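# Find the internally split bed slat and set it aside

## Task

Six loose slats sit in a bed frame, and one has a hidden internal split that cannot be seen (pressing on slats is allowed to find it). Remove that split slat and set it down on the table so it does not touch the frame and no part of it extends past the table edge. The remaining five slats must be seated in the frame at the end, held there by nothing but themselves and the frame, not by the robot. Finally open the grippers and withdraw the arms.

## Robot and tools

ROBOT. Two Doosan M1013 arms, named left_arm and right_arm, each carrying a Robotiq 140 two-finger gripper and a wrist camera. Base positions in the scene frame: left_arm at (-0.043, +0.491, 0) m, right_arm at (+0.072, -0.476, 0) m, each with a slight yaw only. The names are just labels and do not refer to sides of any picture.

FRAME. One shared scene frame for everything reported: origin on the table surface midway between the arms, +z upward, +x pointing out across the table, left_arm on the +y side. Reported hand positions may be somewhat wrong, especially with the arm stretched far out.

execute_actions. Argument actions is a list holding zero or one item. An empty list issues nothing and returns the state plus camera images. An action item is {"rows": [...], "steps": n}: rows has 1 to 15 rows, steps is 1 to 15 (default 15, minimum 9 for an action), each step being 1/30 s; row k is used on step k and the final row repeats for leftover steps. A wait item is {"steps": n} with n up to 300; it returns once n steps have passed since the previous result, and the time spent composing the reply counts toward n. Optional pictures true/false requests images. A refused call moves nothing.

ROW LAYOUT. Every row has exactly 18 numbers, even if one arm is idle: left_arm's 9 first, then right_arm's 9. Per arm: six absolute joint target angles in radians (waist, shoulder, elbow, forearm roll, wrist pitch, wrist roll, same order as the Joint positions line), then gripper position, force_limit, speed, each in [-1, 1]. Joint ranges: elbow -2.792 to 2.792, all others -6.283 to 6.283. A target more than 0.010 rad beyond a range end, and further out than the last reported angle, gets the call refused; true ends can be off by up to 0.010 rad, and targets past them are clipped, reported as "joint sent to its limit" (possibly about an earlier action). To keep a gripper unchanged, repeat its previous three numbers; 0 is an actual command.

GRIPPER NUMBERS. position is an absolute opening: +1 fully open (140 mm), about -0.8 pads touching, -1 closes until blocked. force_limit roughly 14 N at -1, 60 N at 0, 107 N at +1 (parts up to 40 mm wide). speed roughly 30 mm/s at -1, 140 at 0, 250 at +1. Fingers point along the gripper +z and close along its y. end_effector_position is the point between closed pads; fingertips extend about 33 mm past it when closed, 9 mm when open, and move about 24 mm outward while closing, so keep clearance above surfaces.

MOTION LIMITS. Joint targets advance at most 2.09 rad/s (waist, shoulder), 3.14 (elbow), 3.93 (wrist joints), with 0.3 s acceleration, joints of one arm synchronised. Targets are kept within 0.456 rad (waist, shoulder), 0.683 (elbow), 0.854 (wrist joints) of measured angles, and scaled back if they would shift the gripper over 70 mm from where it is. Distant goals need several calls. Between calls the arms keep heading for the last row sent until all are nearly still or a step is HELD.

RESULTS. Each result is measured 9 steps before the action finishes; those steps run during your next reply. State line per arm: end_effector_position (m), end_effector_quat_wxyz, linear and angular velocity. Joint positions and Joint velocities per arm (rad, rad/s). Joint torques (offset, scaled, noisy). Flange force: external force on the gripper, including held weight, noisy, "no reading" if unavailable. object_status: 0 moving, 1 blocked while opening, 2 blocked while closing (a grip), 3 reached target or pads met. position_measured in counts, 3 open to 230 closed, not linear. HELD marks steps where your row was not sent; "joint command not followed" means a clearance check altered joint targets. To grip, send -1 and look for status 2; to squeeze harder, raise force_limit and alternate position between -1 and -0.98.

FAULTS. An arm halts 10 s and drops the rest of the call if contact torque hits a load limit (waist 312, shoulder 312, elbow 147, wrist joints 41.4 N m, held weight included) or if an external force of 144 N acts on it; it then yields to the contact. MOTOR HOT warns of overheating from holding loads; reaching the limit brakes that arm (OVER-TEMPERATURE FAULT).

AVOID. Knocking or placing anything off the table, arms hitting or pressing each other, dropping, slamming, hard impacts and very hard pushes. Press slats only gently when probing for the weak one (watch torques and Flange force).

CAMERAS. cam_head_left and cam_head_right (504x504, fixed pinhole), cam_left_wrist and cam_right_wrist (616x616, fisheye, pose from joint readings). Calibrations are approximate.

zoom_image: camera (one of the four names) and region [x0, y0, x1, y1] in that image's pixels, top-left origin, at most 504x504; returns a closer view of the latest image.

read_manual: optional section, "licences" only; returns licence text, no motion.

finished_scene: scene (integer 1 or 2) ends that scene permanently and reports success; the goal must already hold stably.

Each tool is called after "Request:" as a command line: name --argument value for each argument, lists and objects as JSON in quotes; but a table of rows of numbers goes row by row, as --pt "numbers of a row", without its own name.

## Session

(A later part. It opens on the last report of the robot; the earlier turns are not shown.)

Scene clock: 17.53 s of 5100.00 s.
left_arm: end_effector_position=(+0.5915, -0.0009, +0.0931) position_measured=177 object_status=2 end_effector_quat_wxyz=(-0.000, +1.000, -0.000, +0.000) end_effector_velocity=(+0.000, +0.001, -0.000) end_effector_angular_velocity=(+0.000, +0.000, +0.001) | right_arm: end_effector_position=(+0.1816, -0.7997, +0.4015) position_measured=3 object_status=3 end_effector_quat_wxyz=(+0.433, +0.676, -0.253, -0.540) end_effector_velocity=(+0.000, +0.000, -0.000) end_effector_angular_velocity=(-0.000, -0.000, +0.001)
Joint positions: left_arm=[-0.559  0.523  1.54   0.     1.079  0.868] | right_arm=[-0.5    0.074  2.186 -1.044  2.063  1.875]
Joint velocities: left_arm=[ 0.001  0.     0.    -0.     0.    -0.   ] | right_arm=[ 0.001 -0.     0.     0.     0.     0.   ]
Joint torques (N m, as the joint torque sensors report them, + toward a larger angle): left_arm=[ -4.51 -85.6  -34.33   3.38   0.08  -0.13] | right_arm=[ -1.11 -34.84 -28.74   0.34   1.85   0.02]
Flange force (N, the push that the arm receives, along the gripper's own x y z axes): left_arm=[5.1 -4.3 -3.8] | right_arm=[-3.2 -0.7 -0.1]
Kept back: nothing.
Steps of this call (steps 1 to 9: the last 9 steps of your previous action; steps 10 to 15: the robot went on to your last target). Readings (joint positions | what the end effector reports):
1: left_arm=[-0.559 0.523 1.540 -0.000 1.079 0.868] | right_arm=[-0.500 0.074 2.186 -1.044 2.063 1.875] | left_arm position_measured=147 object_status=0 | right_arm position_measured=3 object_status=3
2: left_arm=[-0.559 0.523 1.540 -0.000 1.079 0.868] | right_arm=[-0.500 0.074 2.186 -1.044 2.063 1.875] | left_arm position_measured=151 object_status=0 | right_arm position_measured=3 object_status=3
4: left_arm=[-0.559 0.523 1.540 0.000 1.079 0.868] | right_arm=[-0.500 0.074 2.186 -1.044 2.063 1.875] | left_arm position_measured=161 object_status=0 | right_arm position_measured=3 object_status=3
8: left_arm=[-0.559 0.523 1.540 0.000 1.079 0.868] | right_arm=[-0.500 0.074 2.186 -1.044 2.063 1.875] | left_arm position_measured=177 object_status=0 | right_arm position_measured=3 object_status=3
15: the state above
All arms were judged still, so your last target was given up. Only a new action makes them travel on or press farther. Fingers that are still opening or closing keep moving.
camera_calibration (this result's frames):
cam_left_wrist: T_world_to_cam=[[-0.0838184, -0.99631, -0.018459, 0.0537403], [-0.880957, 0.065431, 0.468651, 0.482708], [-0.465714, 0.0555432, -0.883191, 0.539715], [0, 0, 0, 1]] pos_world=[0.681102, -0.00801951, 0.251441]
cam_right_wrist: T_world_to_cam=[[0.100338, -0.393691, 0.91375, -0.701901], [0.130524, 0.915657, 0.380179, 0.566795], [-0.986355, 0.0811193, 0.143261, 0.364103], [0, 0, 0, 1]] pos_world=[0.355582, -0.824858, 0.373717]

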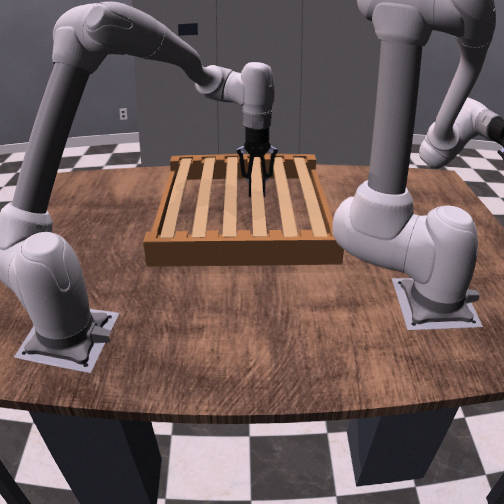

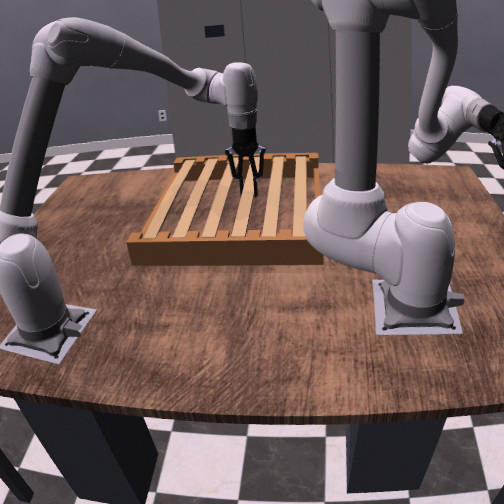

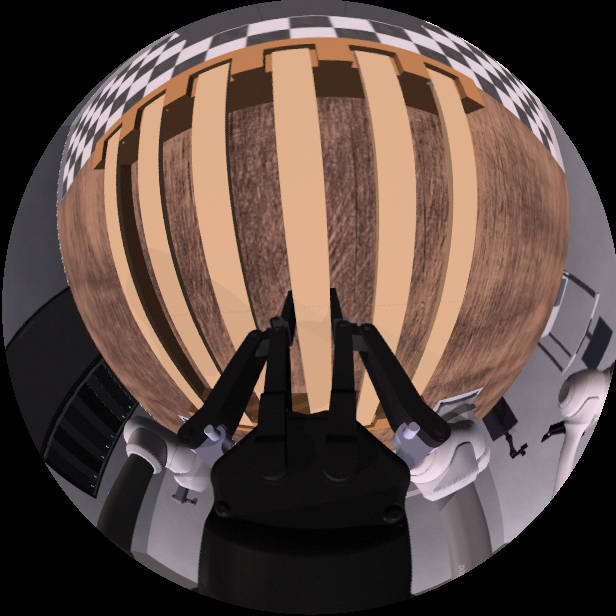

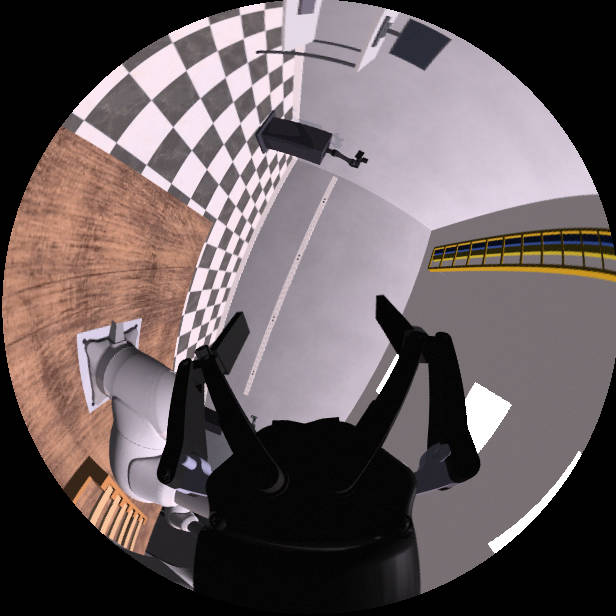

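Request:
execute_actions --actions '[{"rows":[[-0.559,0.511,1.527,0,1.1036,0.868,-1,0,-0.5,-0.5,0.074,2.186,-1.044,2.063,1.875,1,0,0],[-0.559,0.511,1.527,0,1.1036,0.868,-1,0,-0.5,-0.5,0.074,2.186,-1.044,2.063,1.875,1,0,0],[-0.559,0.5,1.5143,0,1.1273,0.868,-1,0,-0.5,-0.5,0.074,2.186,-1.044,2.063,1.875,1,0,0],[-0.559,0.5,1.5143,0,1.1273,0.868,-1,0,-0.5,-0.5,0.074,2.186,-1.044,2.063,1.875,1,0,0],[-0.559,0.5,1.5143,0,1.1273,0.868,-1,0,-0.5,-0.5,0.074,2.186,-1.044,2.063,1.875,1,0,0],[-0.559,0.478,1.482,0,1.1816,0.868,-1,0,-0.5,-0.5,0.074,2.186,-1.044,2.063,1.875,1,0,0]]}]'

Request:
execute_actions --actions '[{"rows":[[0.144,0.1493,1.9319,0,1.0604,1.571,-1,0,-0.5,-0.5,0.074,2.186,-1.044,2.063,1.875,1,0,0]]}]'

Request:
execute_actions --actions '[{"steps":50}]'

Request:
execute_actions --actions '[{"rows":[[0.144,0.2672,2.0342,0,0.8402,1.571,-1,0,-0.5,-0.5,0.074,2.186,-1.044,2.063,1.875,1,0,0]]}]'

Request:
execute_actions --actions '[{"steps":18}]' --pictures true

Request:
zoom_image --camera "cam_head_left" --region '[40,150,180,290]'

Scene clock: 18.87 s of 5100.00 s.
left_arm: end_effector_position=(+0.5916, -0.0010, +0.1158) position_measured=177 object_status=2 end_effector_quat_wxyz=(+0.000, +1.000, -0.000, +0.000) end_effector_velocity=(+0.003, -0.003, +0.136) end_effector_angular_velocity=(-0.010, -0.012, -0.001) | right_arm: end_effector_position=(+0.1816, -0.7997, +0.4015) position_measured=3 object_status=3 end_effector_quat_wxyz=(+0.433, +0.676, -0.253, -0.540) end_effector_velocity=(-0.000, -0.000, +0.000) end_effector_angular_velocity=(+0.001, +0.001, -0.000)
Joint positions: left_arm=[-0.559  0.506  1.521  0.     1.114  0.868] | right_arm=[-0.5    0.074  2.186 -1.044  2.063  1.875]
Joint velocities: left_arm=[-0.001 -0.098 -0.114 -0.     0.197  0.   ] | right_arm=[-0.001  0.     0.    -0.001 -0.    -0.001]
Joint torques (N m, as the joint torque sensors report them, + toward a larger angle): left_arm=[ -4.85 -70.92 -27.68   2.64   0.09  -0.15] | right_arm=[ -0.14 -34.97 -28.53   0.22   1.74   0.05]
Flange force (N, the push that the arm receives, along the gripper's own x y z axes): left_arm=[7.0 0.3 -1.8] | right_arm=[-1.8 0.1 1.0]
Steps of this call (steps 1 to 34: nothing new was sent; steps 35 to 40: the first 6 steps of this action). Readings (joint positions | what the end effector reports):
35: left_arm=[-0.559 0.523 1.540 0.000 1.079 0.868] | right_arm=[-0.500 0.074 2.186 -1.044 2.063 1.875] | left_arm position_measured=177 object_status=2 | right_arm position_measured=3 object_status=3
36: left_arm=[-0.559 0.521 1.539 0.000 1.083 0.868] | right_arm=[-0.500 0.074 2.186 -1.044 2.063 1.875] | left_arm position_measured=177 object_status=2 | right_arm position_measured=3 object_status=3
38: left_arm=[-0.559 0.514 1.531 0.000 1.097 0.868] | right_arm=[-0.500 0.074 2.186 -1.044 2.063 1.875] | left_arm position_measured=177 object_status=2 | right_arm position_measured=3 object_status=3
40: the state above

Scene clock: 19.37 s of 5100.00 s.
left_arm: end_effector_position=(+0.5986, +0.0550, +0.1616) position_measured=177 object_status=2 end_effector_quat_wxyz=(+0.000, +1.000, -0.016, +0.000) end_effector_velocity=(+0.038, +0.394, +0.020) end_effector_angular_velocity=(+0.002, +0.002, -0.193) | right_arm: end_effector_position=(+0.1816, -0.7997, +0.4015) position_measured=3 object_status=3 end_effector_quat_wxyz=(+0.433, +0.676, -0.253, -0.540) end_effector_velocity=(-0.000, +0.000, -0.000) end_effector_angular_velocity=(+0.000, +0.000, -0.000)
Joint positions: left_arm=[-0.498  0.435  1.542  0.     1.164  0.961] | right_arm=[-0.5    0.074  2.186 -1.044  2.063  1.875]
Joint velocities: left_arm=[ 0.437 -0.294  0.405  0.    -0.108  0.63 ] | right_arm=[-0.  0.  0.  0.  0.  0.]
Joint torques (N m, as the joint torque sensors report them, + toward a larger angle): left_arm=[-13.21 -69.55 -36.85   3.38   0.05  -0.07] | right_arm=[  0.91 -35.32 -28.52   0.31   1.79  -0.05]
Flange force (N, the push that the arm receives, along the gripper's own x y z axes): left_arm=[0.3 -5.3 -2.6] | right_arm=[0.1 0.5 2.5]
Steps of this call (steps 1 to 9: the last 9 steps of your previous action; steps 10 to 15: the first 6 steps of this action). Readings (joint positions | what the end effector reports):
10: left_arm=[-0.559 0.479 1.483 0.000 1.180 0.868] | right_arm=[-0.500 0.074 2.186 -1.044 2.063 1.875] | left_arm position_measured=177 object_status=2 | right_arm position_measured=3 object_status=3
11: left_arm=[-0.556 0.476 1.485 0.000 1.179 0.873] | right_arm=[-0.500 0.074 2.186 -1.044 2.063 1.875] | left_arm position_measured=177 object_status=2 | right_arm position_measured=3 object_status=3
13: left_arm=[-0.530 0.457 1.511 0.000 1.172 0.914] | right_arm=[-0.500 0.074 2.186 -1.044 2.063 1.875] | left_arm position_measured=177 object_status=2 | right_arm position_measured=3 object_status=3
15: the state above

Scene clock: 21.03 s of 5100.00 s.
left_arm: end_effector_position=(+0.5371, +0.5258, +0.1600) position_measured=177 object_status=2 end_effector_quat_wxyz=(-0.000, +1.000, -0.000, -0.000) end_effector_velocity=(+0.000, +0.001, +0.001) end_effector_angular_velocity=(-0.000, -0.002, +0.003) | right_arm: end_effector_position=(+0.1816, -0.7997, +0.4015) position_measured=3 object_status=3 end_effector_quat_wxyz=(+0.433, +0.676, -0.253, -0.540) end_effector_velocity=(+0.000, -0.000, +0.000) end_effector_angular_velocity=(-0.001, +0.000, +0.001)
Joint positions: left_arm=[0.144 0.149 1.932 0.    1.06  1.571] | right_arm=[-0.5    0.074  2.186 -1.044  2.063  1.875]
Joint velocities: left_arm=[ 0.002 -0.001 -0.    -0.    -0.    -0.   ] | right_arm=[ 0.    -0.    -0.    -0.002 -0.    -0.   ]
Joint torques (N m, as the joint torque sensors report them, + toward a larger angle): left_arm=[ -3.97 -52.7  -33.98   3.41   0.05  -0.07] | right_arm=[ -0.02 -34.7  -28.28   0.26   1.73   0.02]
Flange force (N, the push that the arm receives, along the gripper's own x y z axes): left_arm=[5.6 -7.6 -1.7] | right_arm=[-2.0 0.7 1.2]
Kept back: nothing.
Steps of this call (steps 1 to 9: the last 9 steps of your previous action; steps 10 to 50: the robot went on to your last target). Readings (joint positions | what the end effector reports):
1: left_arm=[-0.483 0.425 1.555 0.000 1.161 0.982] | right_arm=[-0.500 0.074 2.186 -1.044 2.063 1.875] | left_arm position_measured=177 object_status=2 | right_arm position_measured=3 object_status=3
2: left_arm=[-0.468 0.416 1.568 0.000 1.157 1.002] | right_arm=[-0.500 0.074 2.186 -1.044 2.063 1.875] | left_arm position_measured=177 object_status=2 | right_arm position_measured=3 object_status=3
4: left_arm=[-0.438 0.397 1.593 0.000 1.150 1.041] | right_arm=[-0.500 0.074 2.186 -1.044 2.063 1.875] | left_arm position_measured=177 object_status=2 | right_arm position_measured=3 object_status=3
8: left_arm=[-0.375 0.363 1.640 0.000 1.138 1.114] | right_arm=[-0.500 0.074 2.186 -1.044 2.063 1.875] | left_arm position_measured=177 object_status=2 | right_arm position_measured=3 object_status=3
50: the state above

Scene clock: 21.23 s of 5100.00 s.
left_arm: end_effector_position=(+0.5399, +0.5259, +0.1018) position_measured=177 object_status=2 end_effector_quat_wxyz=(+0.000, +1.000, +0.000, -0.000) end_effector_velocity=(+0.003, -0.000, -0.393) end_effector_angular_velocity=(-0.000, -0.004, -0.000) | right_arm: end_effector_position=(+0.1816, -0.7997, +0.4015) position_measured=3 object_status=3 end_effector_quat_wxyz=(+0.433, +0.676, -0.253, -0.540) end_effector_velocity=(-0.000, -0.000, +0.000) end_effector_angular_velocity=(-0.001, -0.001, -0.001)
Joint positions: left_arm=[ 0.144  0.208  1.983 -0.     0.951  1.571] | right_arm=[-0.5    0.074  2.186 -1.044  2.063  1.875]
Joint velocities: left_arm=[-0.     0.404  0.346 -0.    -0.754 -0.   ] | right_arm=[-0.002 -0.    -0.001 -0.    -0.     0.001]
Joint torques (N m, as the joint torque sensors report them, + toward a larger angle): left_arm=[ -3.39 -62.53 -35.33   3.21   0.21  -0.26] | right_arm=[ -0.16 -34.83 -28.75   0.38   1.74   0.07]
Flange force (N, the push that the arm receives, along the gripper's own x y z axes): left_arm=[0.5 -8.1 -4.8] | right_arm=[-1.9 0.3 1.7]
Steps of this call (steps 1 to 6: the first 6 steps of this action). Readings (joint positions | what the end effector reports):
1: left_arm=[0.144 0.149 1.932 0.000 1.060 1.571] | right_arm=[-0.500 0.074 2.186 -1.044 2.063 1.875] | left_arm position_measured=177 object_status=2 | right_arm position_measured=3 object_status=3
2: left_arm=[0.144 0.152 1.934 0.000 1.055 1.571] | right_arm=[-0.500 0.074 2.186 -1.044 2.063 1.875] | left_arm position_measured=177 object_status=2 | right_arm position_measured=3 object_status=3
4: left_arm=[0.144 0.177 1.957 0.000 1.006 1.571] | right_arm=[-0.500 0.074 2.186 -1.044 2.063 1.875] | left_arm position_measured=177 object_status=2 | right_arm position_measured=3 object_status=3
6: the state above

Scene clock: 21.83 s of 5100.00 s.
left_arm: end_effector_position=(+0.5372, +0.5259, +0.0450) position_measured=177 object_status=2 end_effector_quat_wxyz=(+0.000, +1.000, -0.000, +0.000) end_effector_velocity=(-0.001, -0.000, -0.001) end_effector_angular_velocity=(+0.000, +0.001, -0.001) | right_arm: end_effector_position=(+0.1816, -0.7997, +0.4015) position_measured=3 object_status=3 end_effector_quat_wxyz=(+0.433, +0.676, -0.253, -0.540) end_effector_velocity=(+0.001, -0.001, +0.001) end_effector_angular_velocity=(-0.002, -0.003, -0.000)
Joint positions: left_arm=[ 0.144  0.267  2.034 -0.     0.84   1.571] | right_arm=[-0.5    0.074  2.186 -1.044  2.063  1.875]
Joint velocities: left_arm=[-0.     0.001  0.001  0.    -0.001  0.001] | right_arm=[-0.     0.    -0.003  0.     0.     0.001]
Joint torques (N m, as the joint torque sensors report them, + toward a larger angle): left_arm=[ -3.89 -59.39 -30.37   2.99   0.18  -0.17] | right_arm=[  0.18 -35.38 -28.39   0.31   1.8    0.  ]
Flange force (N, the push that the arm receives, along the gripper's own x y z axes): left_arm=[2.4 -7.1 0.9] | right_arm=[-0.4 0.8 0.8]
Kept back: nothing.
Steps of this call (steps 1 to 9: the last 9 steps of your previous action; steps 10 to 18: the robot went on to your last target). Readings (joint positions | what the end effector reports):
1: left_arm=[0.144 0.221 1.995 -0.000 0.926 1.571] | right_arm=[-0.500 0.074 2.186 -1.044 2.063 1.875] | left_arm position_measured=177 object_status=2 | right_arm position_measured=3 object_status=3
2: left_arm=[0.144 0.235 2.006 -0.000 0.901 1.571] | right_arm=[-0.500 0.074 2.186 -1.044 2.063 1.875] | left_arm position_measured=177 object_status=2 | right_arm position_measured=3 object_status=3
4: left_arm=[0.144 0.254 2.023 -0.000 0.865 1.571] | right_arm=[-0.500 0.074 2.186 -1.044 2.063 1.875] | left_arm position_measured=177 object_status=2 | right_arm position_measured=3 object_status=3
8: left_arm=[0.144 0.265 2.032 -0.000 0.844 1.571] | right_arm=[-0.500 0.074 2.186 -1.044 2.063 1.875] | left_arm position_measured=177 object_status=2 | right_arm position_measured=3 object_status=3
18: the state above
camera_calibration (this result's frames):
cam_left_wrist: T_world_to_cam=[[-0.0838259, -0.99631, -0.0184469, 0.573095], [-0.880966, 0.0654445, 0.468632, 0.422928], [-0.465696, 0.0555346, -0.883201, 0.442663], [0, 0, 0, 1]] pos_world=[0.626771, 0.518718, 0.203335]
cam_right_wrist: T_world_to_cam=[[0.100338, -0.393691, 0.91375, -0.701901], [0.130524, 0.915657, 0.380179, 0.566795], [-0.986355, 0.0811196, 0.143261, 0.364103], [0, 0, 0, 1]] pos_world=[0.355582, -0.824858, 0.373717]

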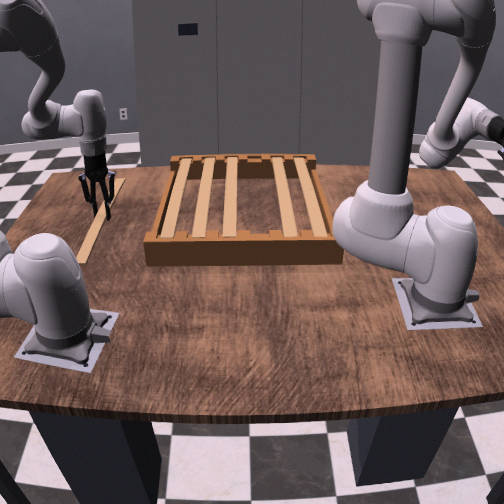

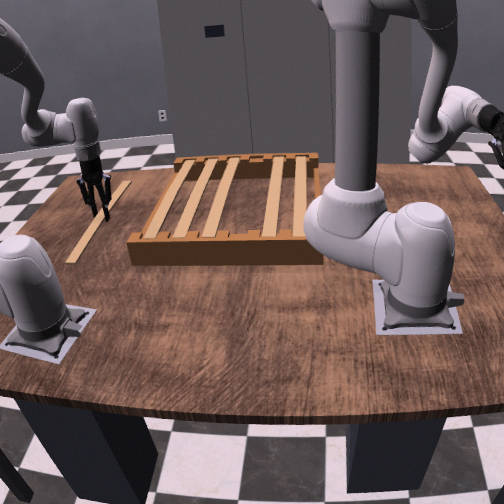

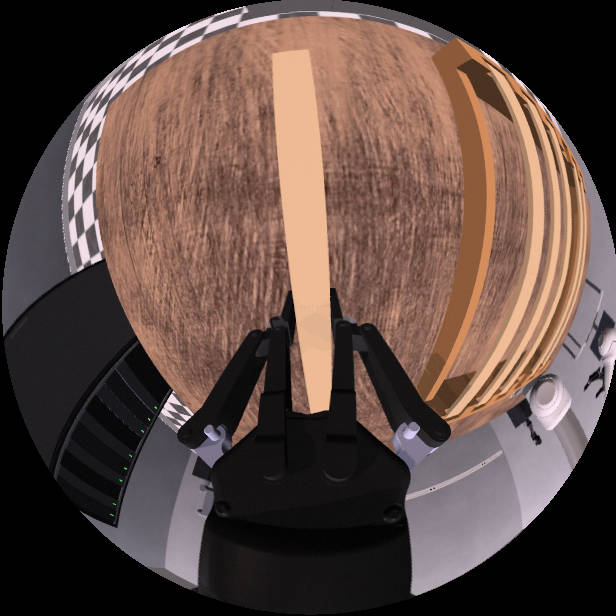

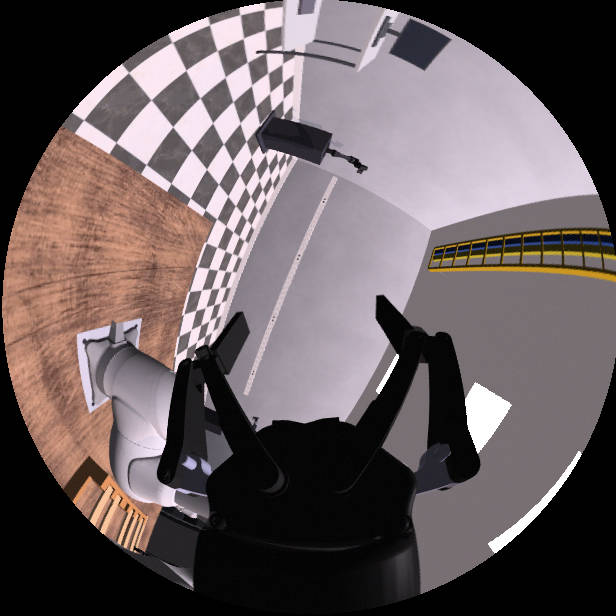

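Region (40, 150, 180, 290) of cam_head_left's 504x504 image, scaled by 3.600, with more detail than that image has.

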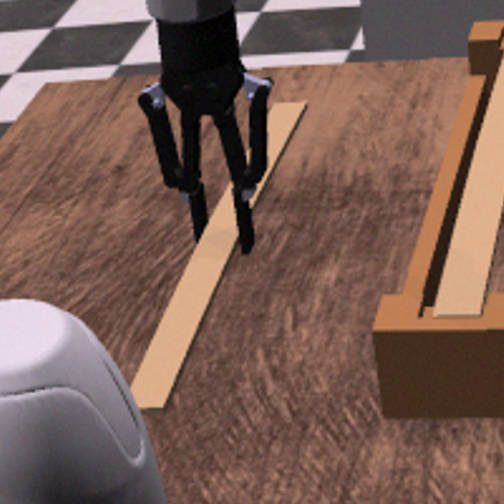

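Request:
execute_actions --actions '[{"rows":[[0.144,0.2782,2.0408,0,0.8226,1.571,-1,0,-0.5,-0.5,0.074,2.186,-1.044,2.063,1.875,1,0,0]]}]'

Request:
execute_actions --actions '[{"rows":[[0.144,0.2812,2.0426,0,0.8178,1.571,-1,0,-0.5,-0.5,0.074,2.186,-1.044,2.063,1.875,1,0,0]],"steps":9}]'

Request:
execute_actions --actions '[{"rows":[[0.144,0.2812,2.0426,0,0.8178,1.571,0.1,0,-0.5,-0.5,0.074,2.186,-1.044,2.063,1.875,1,0,0]],"steps":9}]'

Request:
execute_actions --actions '[{"steps":16}]'

Request:
execute_actions --actions '[{"rows":[[0.144,0.1493,1.9319,0,1.0604,1.571,0.1,0,-0.5,-0.5,0.074,2.186,-1.044,2.063,1.875,1,0,0]]}]'

Request:
execute_actions --actions '[{"steps":18}]' --pictures true

Scene clock: 22.80 s of 5100.00 s.
left_arm: end_effector_position=(+0.5370, +0.5259, +0.0372) position_measured=177 object_status=2 end_effector_quat_wxyz=(+0.000, +1.000, -0.000, -0.000) end_effector_velocity=(+0.001, -0.001, -0.016) end_effector_angular_velocity=(+0.000, -0.003, -0.001) | right_arm: end_effector_position=(+0.1816, -0.7997, +0.4015) position_measured=3 object_status=3 end_effector_quat_wxyz=(+0.433, +0.676, -0.253, -0.540) end_effector_velocity=(-0.000, -0.000, -0.000) end_effector_angular_velocity=(+0.000, +0.000, -0.001)
Joint positions: left_arm=[ 0.144  0.277  2.04  -0.     0.825  1.571] | right_arm=[-0.5    0.074  2.186 -1.044  2.063  1.875]
Joint velocities: left_arm=[-0.001  0.02   0.012  0.    -0.035  0.   ] | right_arm=[-0.001 -0.     0.     0.    -0.     0.   ]
Joint torques (N m, as the joint torque sensors report them, + toward a larger angle): left_arm=[ -2.85 -61.31 -30.16   2.95   0.29   0.02] | right_arm=[ -0.6  -34.55 -28.41   0.29   1.84  -0.02]
Flange force (N, the push that the arm receives, along the gripper's own x y z axes): left_arm=[2.1 -5.5 -0.7] | right_arm=[-3.0 0.2 0.4]
Steps of this call (steps 1 to 15: the robot went on to your last target; steps 16 to 23: nothing new was sent; steps 24 to 29: the first 6 steps of this action). Readings (joint positions | what the end effector reports):
24: left_arm=[0.144 0.267 2.034 -0.000 0.840 1.571] | right_arm=[-0.500 0.074 2.186 -1.044 2.063 1.875] | left_arm position_measured=177 object_status=2 | right_arm position_measured=3 object_status=3
25: left_arm=[0.144 0.269 2.035 -0.000 0.837 1.571] | right_arm=[-0.500 0.074 2.186 -1.044 2.063 1.875] | left_arm position_measured=177 object_status=2 | right_arm position_measured=3 object_status=3
27: left_arm=[0.144 0.274 2.038 -0.000 0.829 1.571] | right_arm=[-0.500 0.074 2.186 -1.044 2.063 1.875] | left_arm position_measured=177 object_status=2 | right_arm position_measured=3 object_status=3
29: the state above

Scene clock: 23.10 s of 5100.00 s.
left_arm: end_effector_position=(+0.5371, +0.5259, +0.0359) position_measured=177 object_status=2 end_effector_quat_wxyz=(+0.000, +1.000, -0.000, +0.000) end_effector_velocity=(+0.000, -0.000, -0.001) end_effector_angular_velocity=(+0.000, +0.000, -0.000) | right_arm: end_effector_position=(+0.1816, -0.7997, +0.4015) position_measured=3 object_status=3 end_effector_quat_wxyz=(+0.433, +0.676, -0.253, -0.540) end_effector_velocity=(+0.000, +0.000, -0.000) end_effector_angular_velocity=(+0.001, -0.002, -0.000)
Joint positions: left_arm=[ 0.144  0.278  2.041 -0.     0.823  1.571] | right_arm=[-0.5    0.074  2.186 -1.044  2.063  1.875]
Joint velocities: left_arm=[-0.     0.001  0.     0.    -0.001 -0.   ] | right_arm=[ 0.001 -0.    -0.001  0.002 -0.     0.   ]
Joint torques (N m, as the joint torque sensors report them, + toward a larger angle): left_arm=[ -4.25 -60.13 -28.28   2.89   0.29  -0.17] | right_arm=[ -0.17 -34.85 -28.52   0.28   1.74   0.08]
Flange force (N, the push that the arm receives, along the gripper's own x y z axes): left_arm=[5.7 -7.9 0.4] | right_arm=[-2.2 0.4 0.9]
Kept back: the last 9 steps of this action.
Steps of this call (steps 1 to 9: the last 9 steps of your previous action). Readings (joint positions | what the end effector reports):
1: left_arm=[0.144 0.277 2.040 -0.000 0.824 1.571] | right_arm=[-0.500 0.074 2.186 -1.044 2.063 1.875] | left_arm position_measured=177 object_status=2 | right_arm position_measured=3 object_status=3
2: left_arm=[0.144 0.277 2.040 -0.000 0.824 1.571] | right_arm=[-0.500 0.074 2.186 -1.044 2.063 1.875] | left_arm position_measured=177 object_status=2 | right_arm position_measured=3 object_status=3
4: left_arm=[0.144 0.278 2.041 -0.000 0.823 1.571] | right_arm=[-0.500 0.074 2.186 -1.044 2.063 1.875] | left_arm position_measured=177 object_status=2 | right_arm position_measured=3 object_status=3
8: left_arm=[0.144 0.278 2.041 -0.000 0.823 1.571] | right_arm=[-0.500 0.074 2.186 -1.044 2.063 1.875] | left_arm position_measured=177 object_status=2 | right_arm position_measured=3 object_status=3
9: the state above

Scene clock: 23.40 s of 5100.00 s.
left_arm: end_effector_position=(+0.5370, +0.5259, +0.0335) position_measured=177 object_status=2 end_effector_quat_wxyz=(+0.000, +1.000, -0.000, -0.000) end_effector_velocity=(+0.001, +0.000, -0.001) end_effector_angular_velocity=(+0.000, -0.001, -0.000) | right_arm: end_effector_position=(+0.1816, -0.7997, +0.4015) position_measured=3 object_status=3 end_effector_quat_wxyz=(+0.433, +0.676, -0.253, -0.540) end_effector_velocity=(-0.001, +0.001, -0.001) end_effector_angular_velocity=(+0.001, +0.001, -0.002)
Joint positions: left_arm=[ 0.144  0.281  2.043 -0.     0.818  1.571] | right_arm=[-0.5    0.074  2.186 -1.044  2.063  1.875]
Joint velocities: left_arm=[ 0.001  0.001  0.     0.    -0.003  0.001] | right_arm=[-0.001 -0.     0.002  0.001  0.     0.001]
Joint torques (N m, as the joint torque sensors report them, + toward a larger angle): left_arm=[ -4.59 -57.51 -28.87   2.75   0.51  -0.24] | right_arm=[ -0.2  -34.49 -28.12   0.27   1.71  -0.03]
Flange force (N, the push that the arm receives, along the gripper's own x y z axes): left_arm=[0.2 -8.6 -2.3] | right_arm=[-2.5 0.4 1.1]
Kept back: the last 9 steps of this action.
Steps of this call (steps 1 to 9: the last 9 steps of your previous action). Readings (joint positions | what the end effector reports):
1: left_arm=[0.144 0.278 2.041 -0.000 0.823 1.571] | right_arm=[-0.500 0.074 2.186 -1.044 2.063 1.875] | left_arm position_measured=177 object_status=2 | right_arm position_measured=3 object_status=3
2: left_arm=[0.144 0.279 2.041 -0.000 0.822 1.571] | right_arm=[-0.500 0.074 2.186 -1.044 2.063 1.875] | left_arm position_measured=177 object_status=2 | right_arm position_measured=3 object_status=3
4: left_arm=[0.144 0.280 2.042 -0.000 0.820 1.571] | right_arm=[-0.500 0.074 2.186 -1.044 2.063 1.875] | left_arm position_measured=177 object_status=2 | right_arm position_measured=3 object_status=3
8: left_arm=[0.144 0.281 2.042 -0.000 0.818 1.571] | right_arm=[-0.500 0.074 2.186 -1.044 2.063 1.875] | left_arm position_measured=177 object_status=2 | right_arm position_measured=3 object_status=3
9: the state above

Scene clock: 23.93 s of 5100.00 s.
left_arm: end_effector_position=(+0.5370, +0.5259, +0.0334) position_measured=117 object_status=0 end_effector_quat_wxyz=(+0.000, +1.000, -0.000, -0.000) end_effector_velocity=(+0.000, -0.001, +0.000) end_effector_angular_velocity=(+0.000, -0.000, -0.001) | right_arm: end_effector_position=(+0.1816, -0.7997, +0.4015) position_measured=3 object_status=3 end_effector_quat_wxyz=(+0.433, +0.676, -0.253, -0.540) end_effector_velocity=(-0.001, +0.001, -0.001) end_effector_angular_velocity=(+0.002, +0.001, -0.002)
Joint positions: left_arm=[ 0.144  0.281  2.043 -0.     0.818  1.571] | right_arm=[-0.5    0.074  2.186 -1.044  2.063  1.875]
Joint velocities: left_arm=[-0.001 -0.    -0.     0.     0.    -0.   ] | right_arm=[-0.001  0.     0.002  0.001 -0.     0.   ]
Joint torques (N m, as the joint torque sensors report them, + toward a larger angle): left_arm=[ -4.14 -58.49 -28.02   2.83   0.13  -0.1 ] | right_arm=[ -0.31 -35.03 -28.57   0.24   1.68   0.  ]
Flange force (N, the push that the arm receives, along the gripper's own x y z axes): left_arm=[3.8 -7.0 -2.3] | right_arm=[-1.9 -0.3 0.7]
Kept back: nothing.
Steps of this call (steps 1 to 9: the last 9 steps of your previous action; steps 10 to 15: the robot went on to your last target; step 16: nothing new was sent). Readings (joint positions | what the end effector reports):
1: left_arm=[0.144 0.281 2.043 -0.000 0.818 1.571] | right_arm=[-0.500 0.074 2.186 -1.044 2.063 1.875] | left_arm position_measured=177 object_status=0 | right_arm position_measured=3 object_status=3
2: left_arm=[0.144 0.281 2.043 -0.000 0.818 1.571] | right_arm=[-0.500 0.074 2.186 -1.044 2.063 1.875] | left_arm position_measured=177 object_status=0 | right_arm position_measured=3 object_status=3
4: left_arm=[0.144 0.281 2.043 -0.000 0.818 1.571] | right_arm=[-0.500 0.074 2.186 -1.044 2.063 1.875] | left_arm position_measured=167 object_status=0 | right_arm position_measured=3 object_status=3
8: left_arm=[0.144 0.281 2.043 -0.000 0.818 1.571] | right_arm=[-0.500 0.074 2.186 -1.044 2.063 1.875] | left_arm position_measured=148 object_status=0 | right_arm position_measured=3 object_status=3
16: the state above
All arms were judged still, so your last target was given up. Only a new action makes them travel on or press farther. Fingers that are still opening or closing keep moving.

Scene clock: 24.13 s of 5100.00 s.
left_arm: end_effector_position=(+0.5406, +0.5259, +0.0886) position_measured=117 object_status=3 end_effector_quat_wxyz=(-0.000, +1.000, -0.000, +0.000) end_effector_velocity=(+0.004, +0.002, +0.399) end_effector_angular_velocity=(+0.000, -0.001, +0.004) | right_arm: end_effector_position=(+0.1816, -0.7997, +0.4015) position_measured=3 object_status=3 end_effector_quat_wxyz=(+0.433, +0.676, -0.253, -0.540) end_effector_velocity=(-0.000, +0.000, -0.000) end_effector_angular_velocity=(+0.001, +0.000, -0.001)
Joint positions: left_arm=[0.144 0.222 1.993 0.    0.926 1.571] | right_arm=[-0.5    0.074  2.186 -1.044  2.063  1.875]
Joint velocities: left_arm=[ 0.003 -0.419 -0.346  0.     0.764 -0.001] | right_arm=[-0.     0.     0.001  0.001 -0.     0.   ]
Joint torques (N m, as the joint torque sensors report them, + toward a larger angle): left_arm=[ -4.82 -41.62 -24.37   2.39   0.69  -0.15] | right_arm=[ -0.15 -34.43 -27.84   0.38   1.86   0.01]
Flange force (N, the push that the arm receives, along the gripper's own x y z axes): left_arm=[0.2 -7.3 -1.5] | right_arm=[-2.1 1.3 1.1]
Steps of this call (steps 1 to 6: the first 6 steps of this action). Readings (joint positions | what the end effector reports):
1: left_arm=[0.144 0.281 2.043 -0.000 0.818 1.571] | right_arm=[-0.500 0.074 2.186 -1.044 2.063 1.875] | left_arm position_measured=117 object_status=0 | right_arm position_measured=3 object_status=3
2: left_arm=[0.144 0.279 2.041 -0.000 0.822 1.571] | right_arm=[-0.500 0.074 2.186 -1.044 2.063 1.875] | left_arm position_measured=117 object_status=0 | right_arm position_measured=3 object_status=3
4: left_arm=[0.144 0.255 2.021 -0.000 0.868 1.571] | right_arm=[-0.500 0.074 2.186 -1.044 2.063 1.875] | left_arm position_measured=117 object_status=0 | right_arm position_measured=3 object_status=3
6: the state above

Scene clock: 24.73 s of 5100.00 s.
left_arm: end_effector_position=(+0.5371, +0.5258, +0.1599) position_measured=117 object_status=3 end_effector_quat_wxyz=(-0.000, +1.000, -0.000, -0.000) end_effector_velocity=(-0.000, -0.000, +0.001) end_effector_angular_velocity=(+0.000, -0.000, -0.000) | right_arm: end_effector_position=(+0.1816, -0.7997, +0.4015) position_measured=3 object_status=3 end_effector_quat_wxyz=(+0.433, +0.676, -0.253, -0.540) end_effector_velocity=(+0.000, +0.000, -0.000) end_effector_angular_velocity=(+0.000, -0.000, +0.001)
Joint positions: left_arm=[0.144 0.149 1.932 0.    1.06  1.571] | right_arm=[-0.5    0.074  2.186 -1.044  2.063  1.875]
Joint velocities: left_arm=[-0.001 -0.001 -0.     0.     0.001 -0.001] | right_arm=[ 0.001  0.    -0.     0.001  0.    -0.   ]
Joint torques (N m, as the joint torque sensors report them, + toward a larger angle): left_arm=[ -5.32 -52.36 -34.     3.43   0.41  -0.21] | right_arm=[  0.46 -34.38 -28.66   0.23   1.96   0.09]
Flange force (N, the push that the arm receives, along the gripper's own x y z axes): left_arm=[5.1 -9.8 -0.8] | right_arm=[-2.1 0.6 2.9]
Kept back: nothing.
Steps of this call (steps 1 to 9: the last 9 steps of your previous action; steps 10 to 18: the robot went on to your last target). Readings (joint positions | what the end effector reports):
1: left_arm=[0.144 0.209 1.982 0.000 0.951 1.571] | right_arm=[-0.500 0.074 2.186 -1.044 2.063 1.875] | left_arm position_measured=117 object_status=3 | right_arm position_measured=3 object_status=3
2: left_arm=[0.144 0.195 1.970 0.000 0.976 1.571] | right_arm=[-0.500 0.074 2.186 -1.044 2.063 1.875] | left_arm position_measured=117 object_status=3 | right_arm position_measured=3 object_status=3
4: left_arm=[0.144 0.171 1.950 0.000 1.021 1.571] | right_arm=[-0.500 0.074 2.186 -1.044 2.063 1.875] | left_arm position_measured=117 object_status=3 | right_arm position_measured=3 object_status=3
8: left_arm=[0.144 0.152 1.935 0.000 1.054 1.571] | right_arm=[-0.500 0.074 2.186 -1.044 2.063 1.875] | left_arm position_measured=117 object_status=3 | right_arm position_measured=3 object_status=3
18: the state above
camera_calibration (this result's frames):
cam_left_wrist: T_world_to_cam=[[-0.0839201, -0.996302, -0.0184505, 0.575211], [-0.880917, 0.065521, 0.468713, 0.368934], [-0.465771, 0.0555879, -0.883158, 0.544128], [0, 0, 0, 1]] pos_world=[0.626711, 0.518664, 0.31824]
cam_right_wrist: T_world_to_cam=[[0.100338, -0.393691, 0.91375, -0.701901], [0.130524, 0.915657, 0.380179, 0.566795], [-0.986355, 0.0811195, 0.143262, 0.364103], [0, 0, 0, 1]] pos_world=[0.355582, -0.824858, 0.373717]

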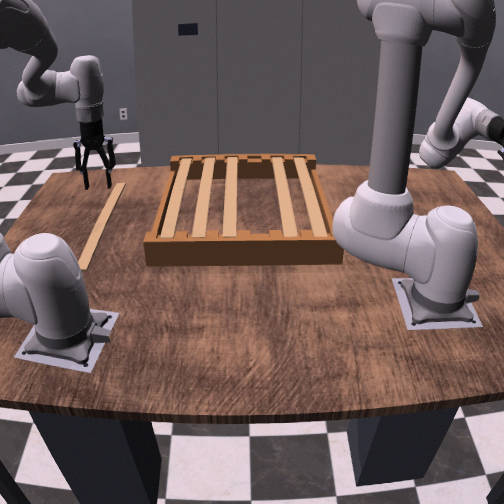

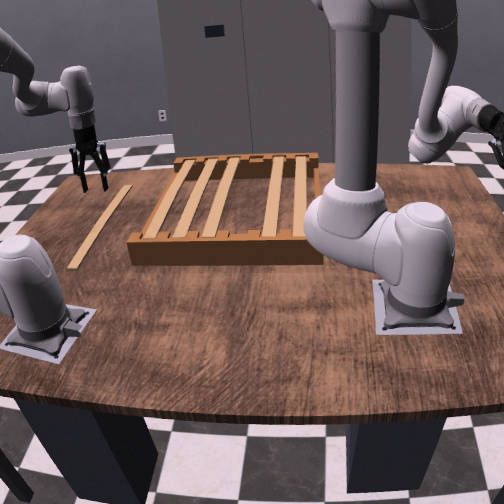

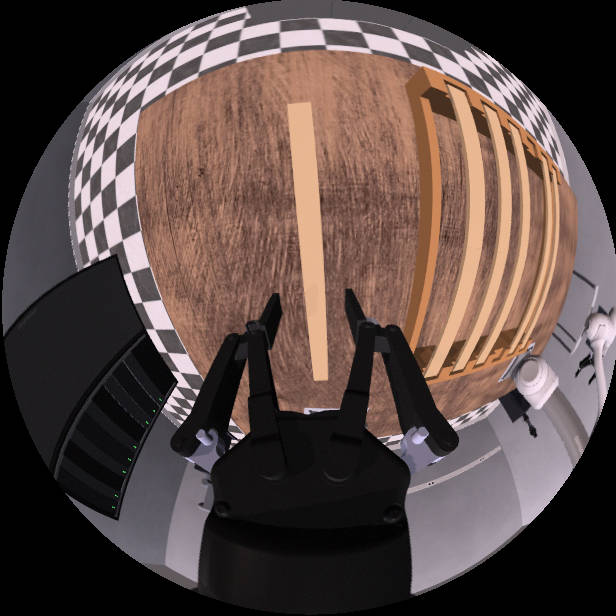

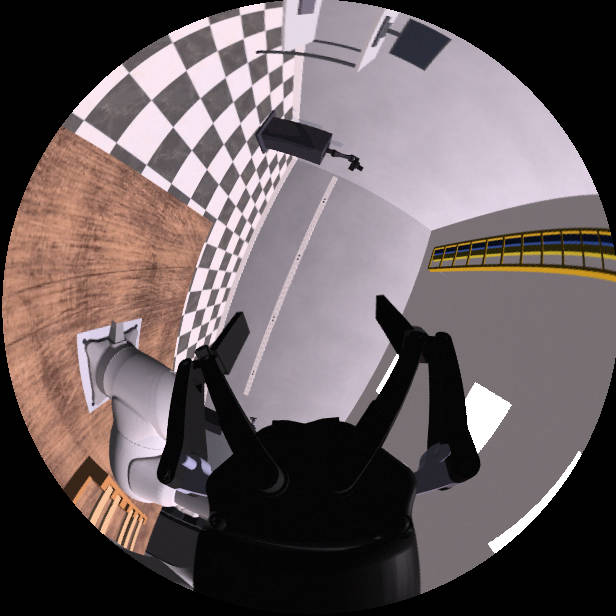

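Request:
finished_scene --scene 1

The scene is finished: the task was done.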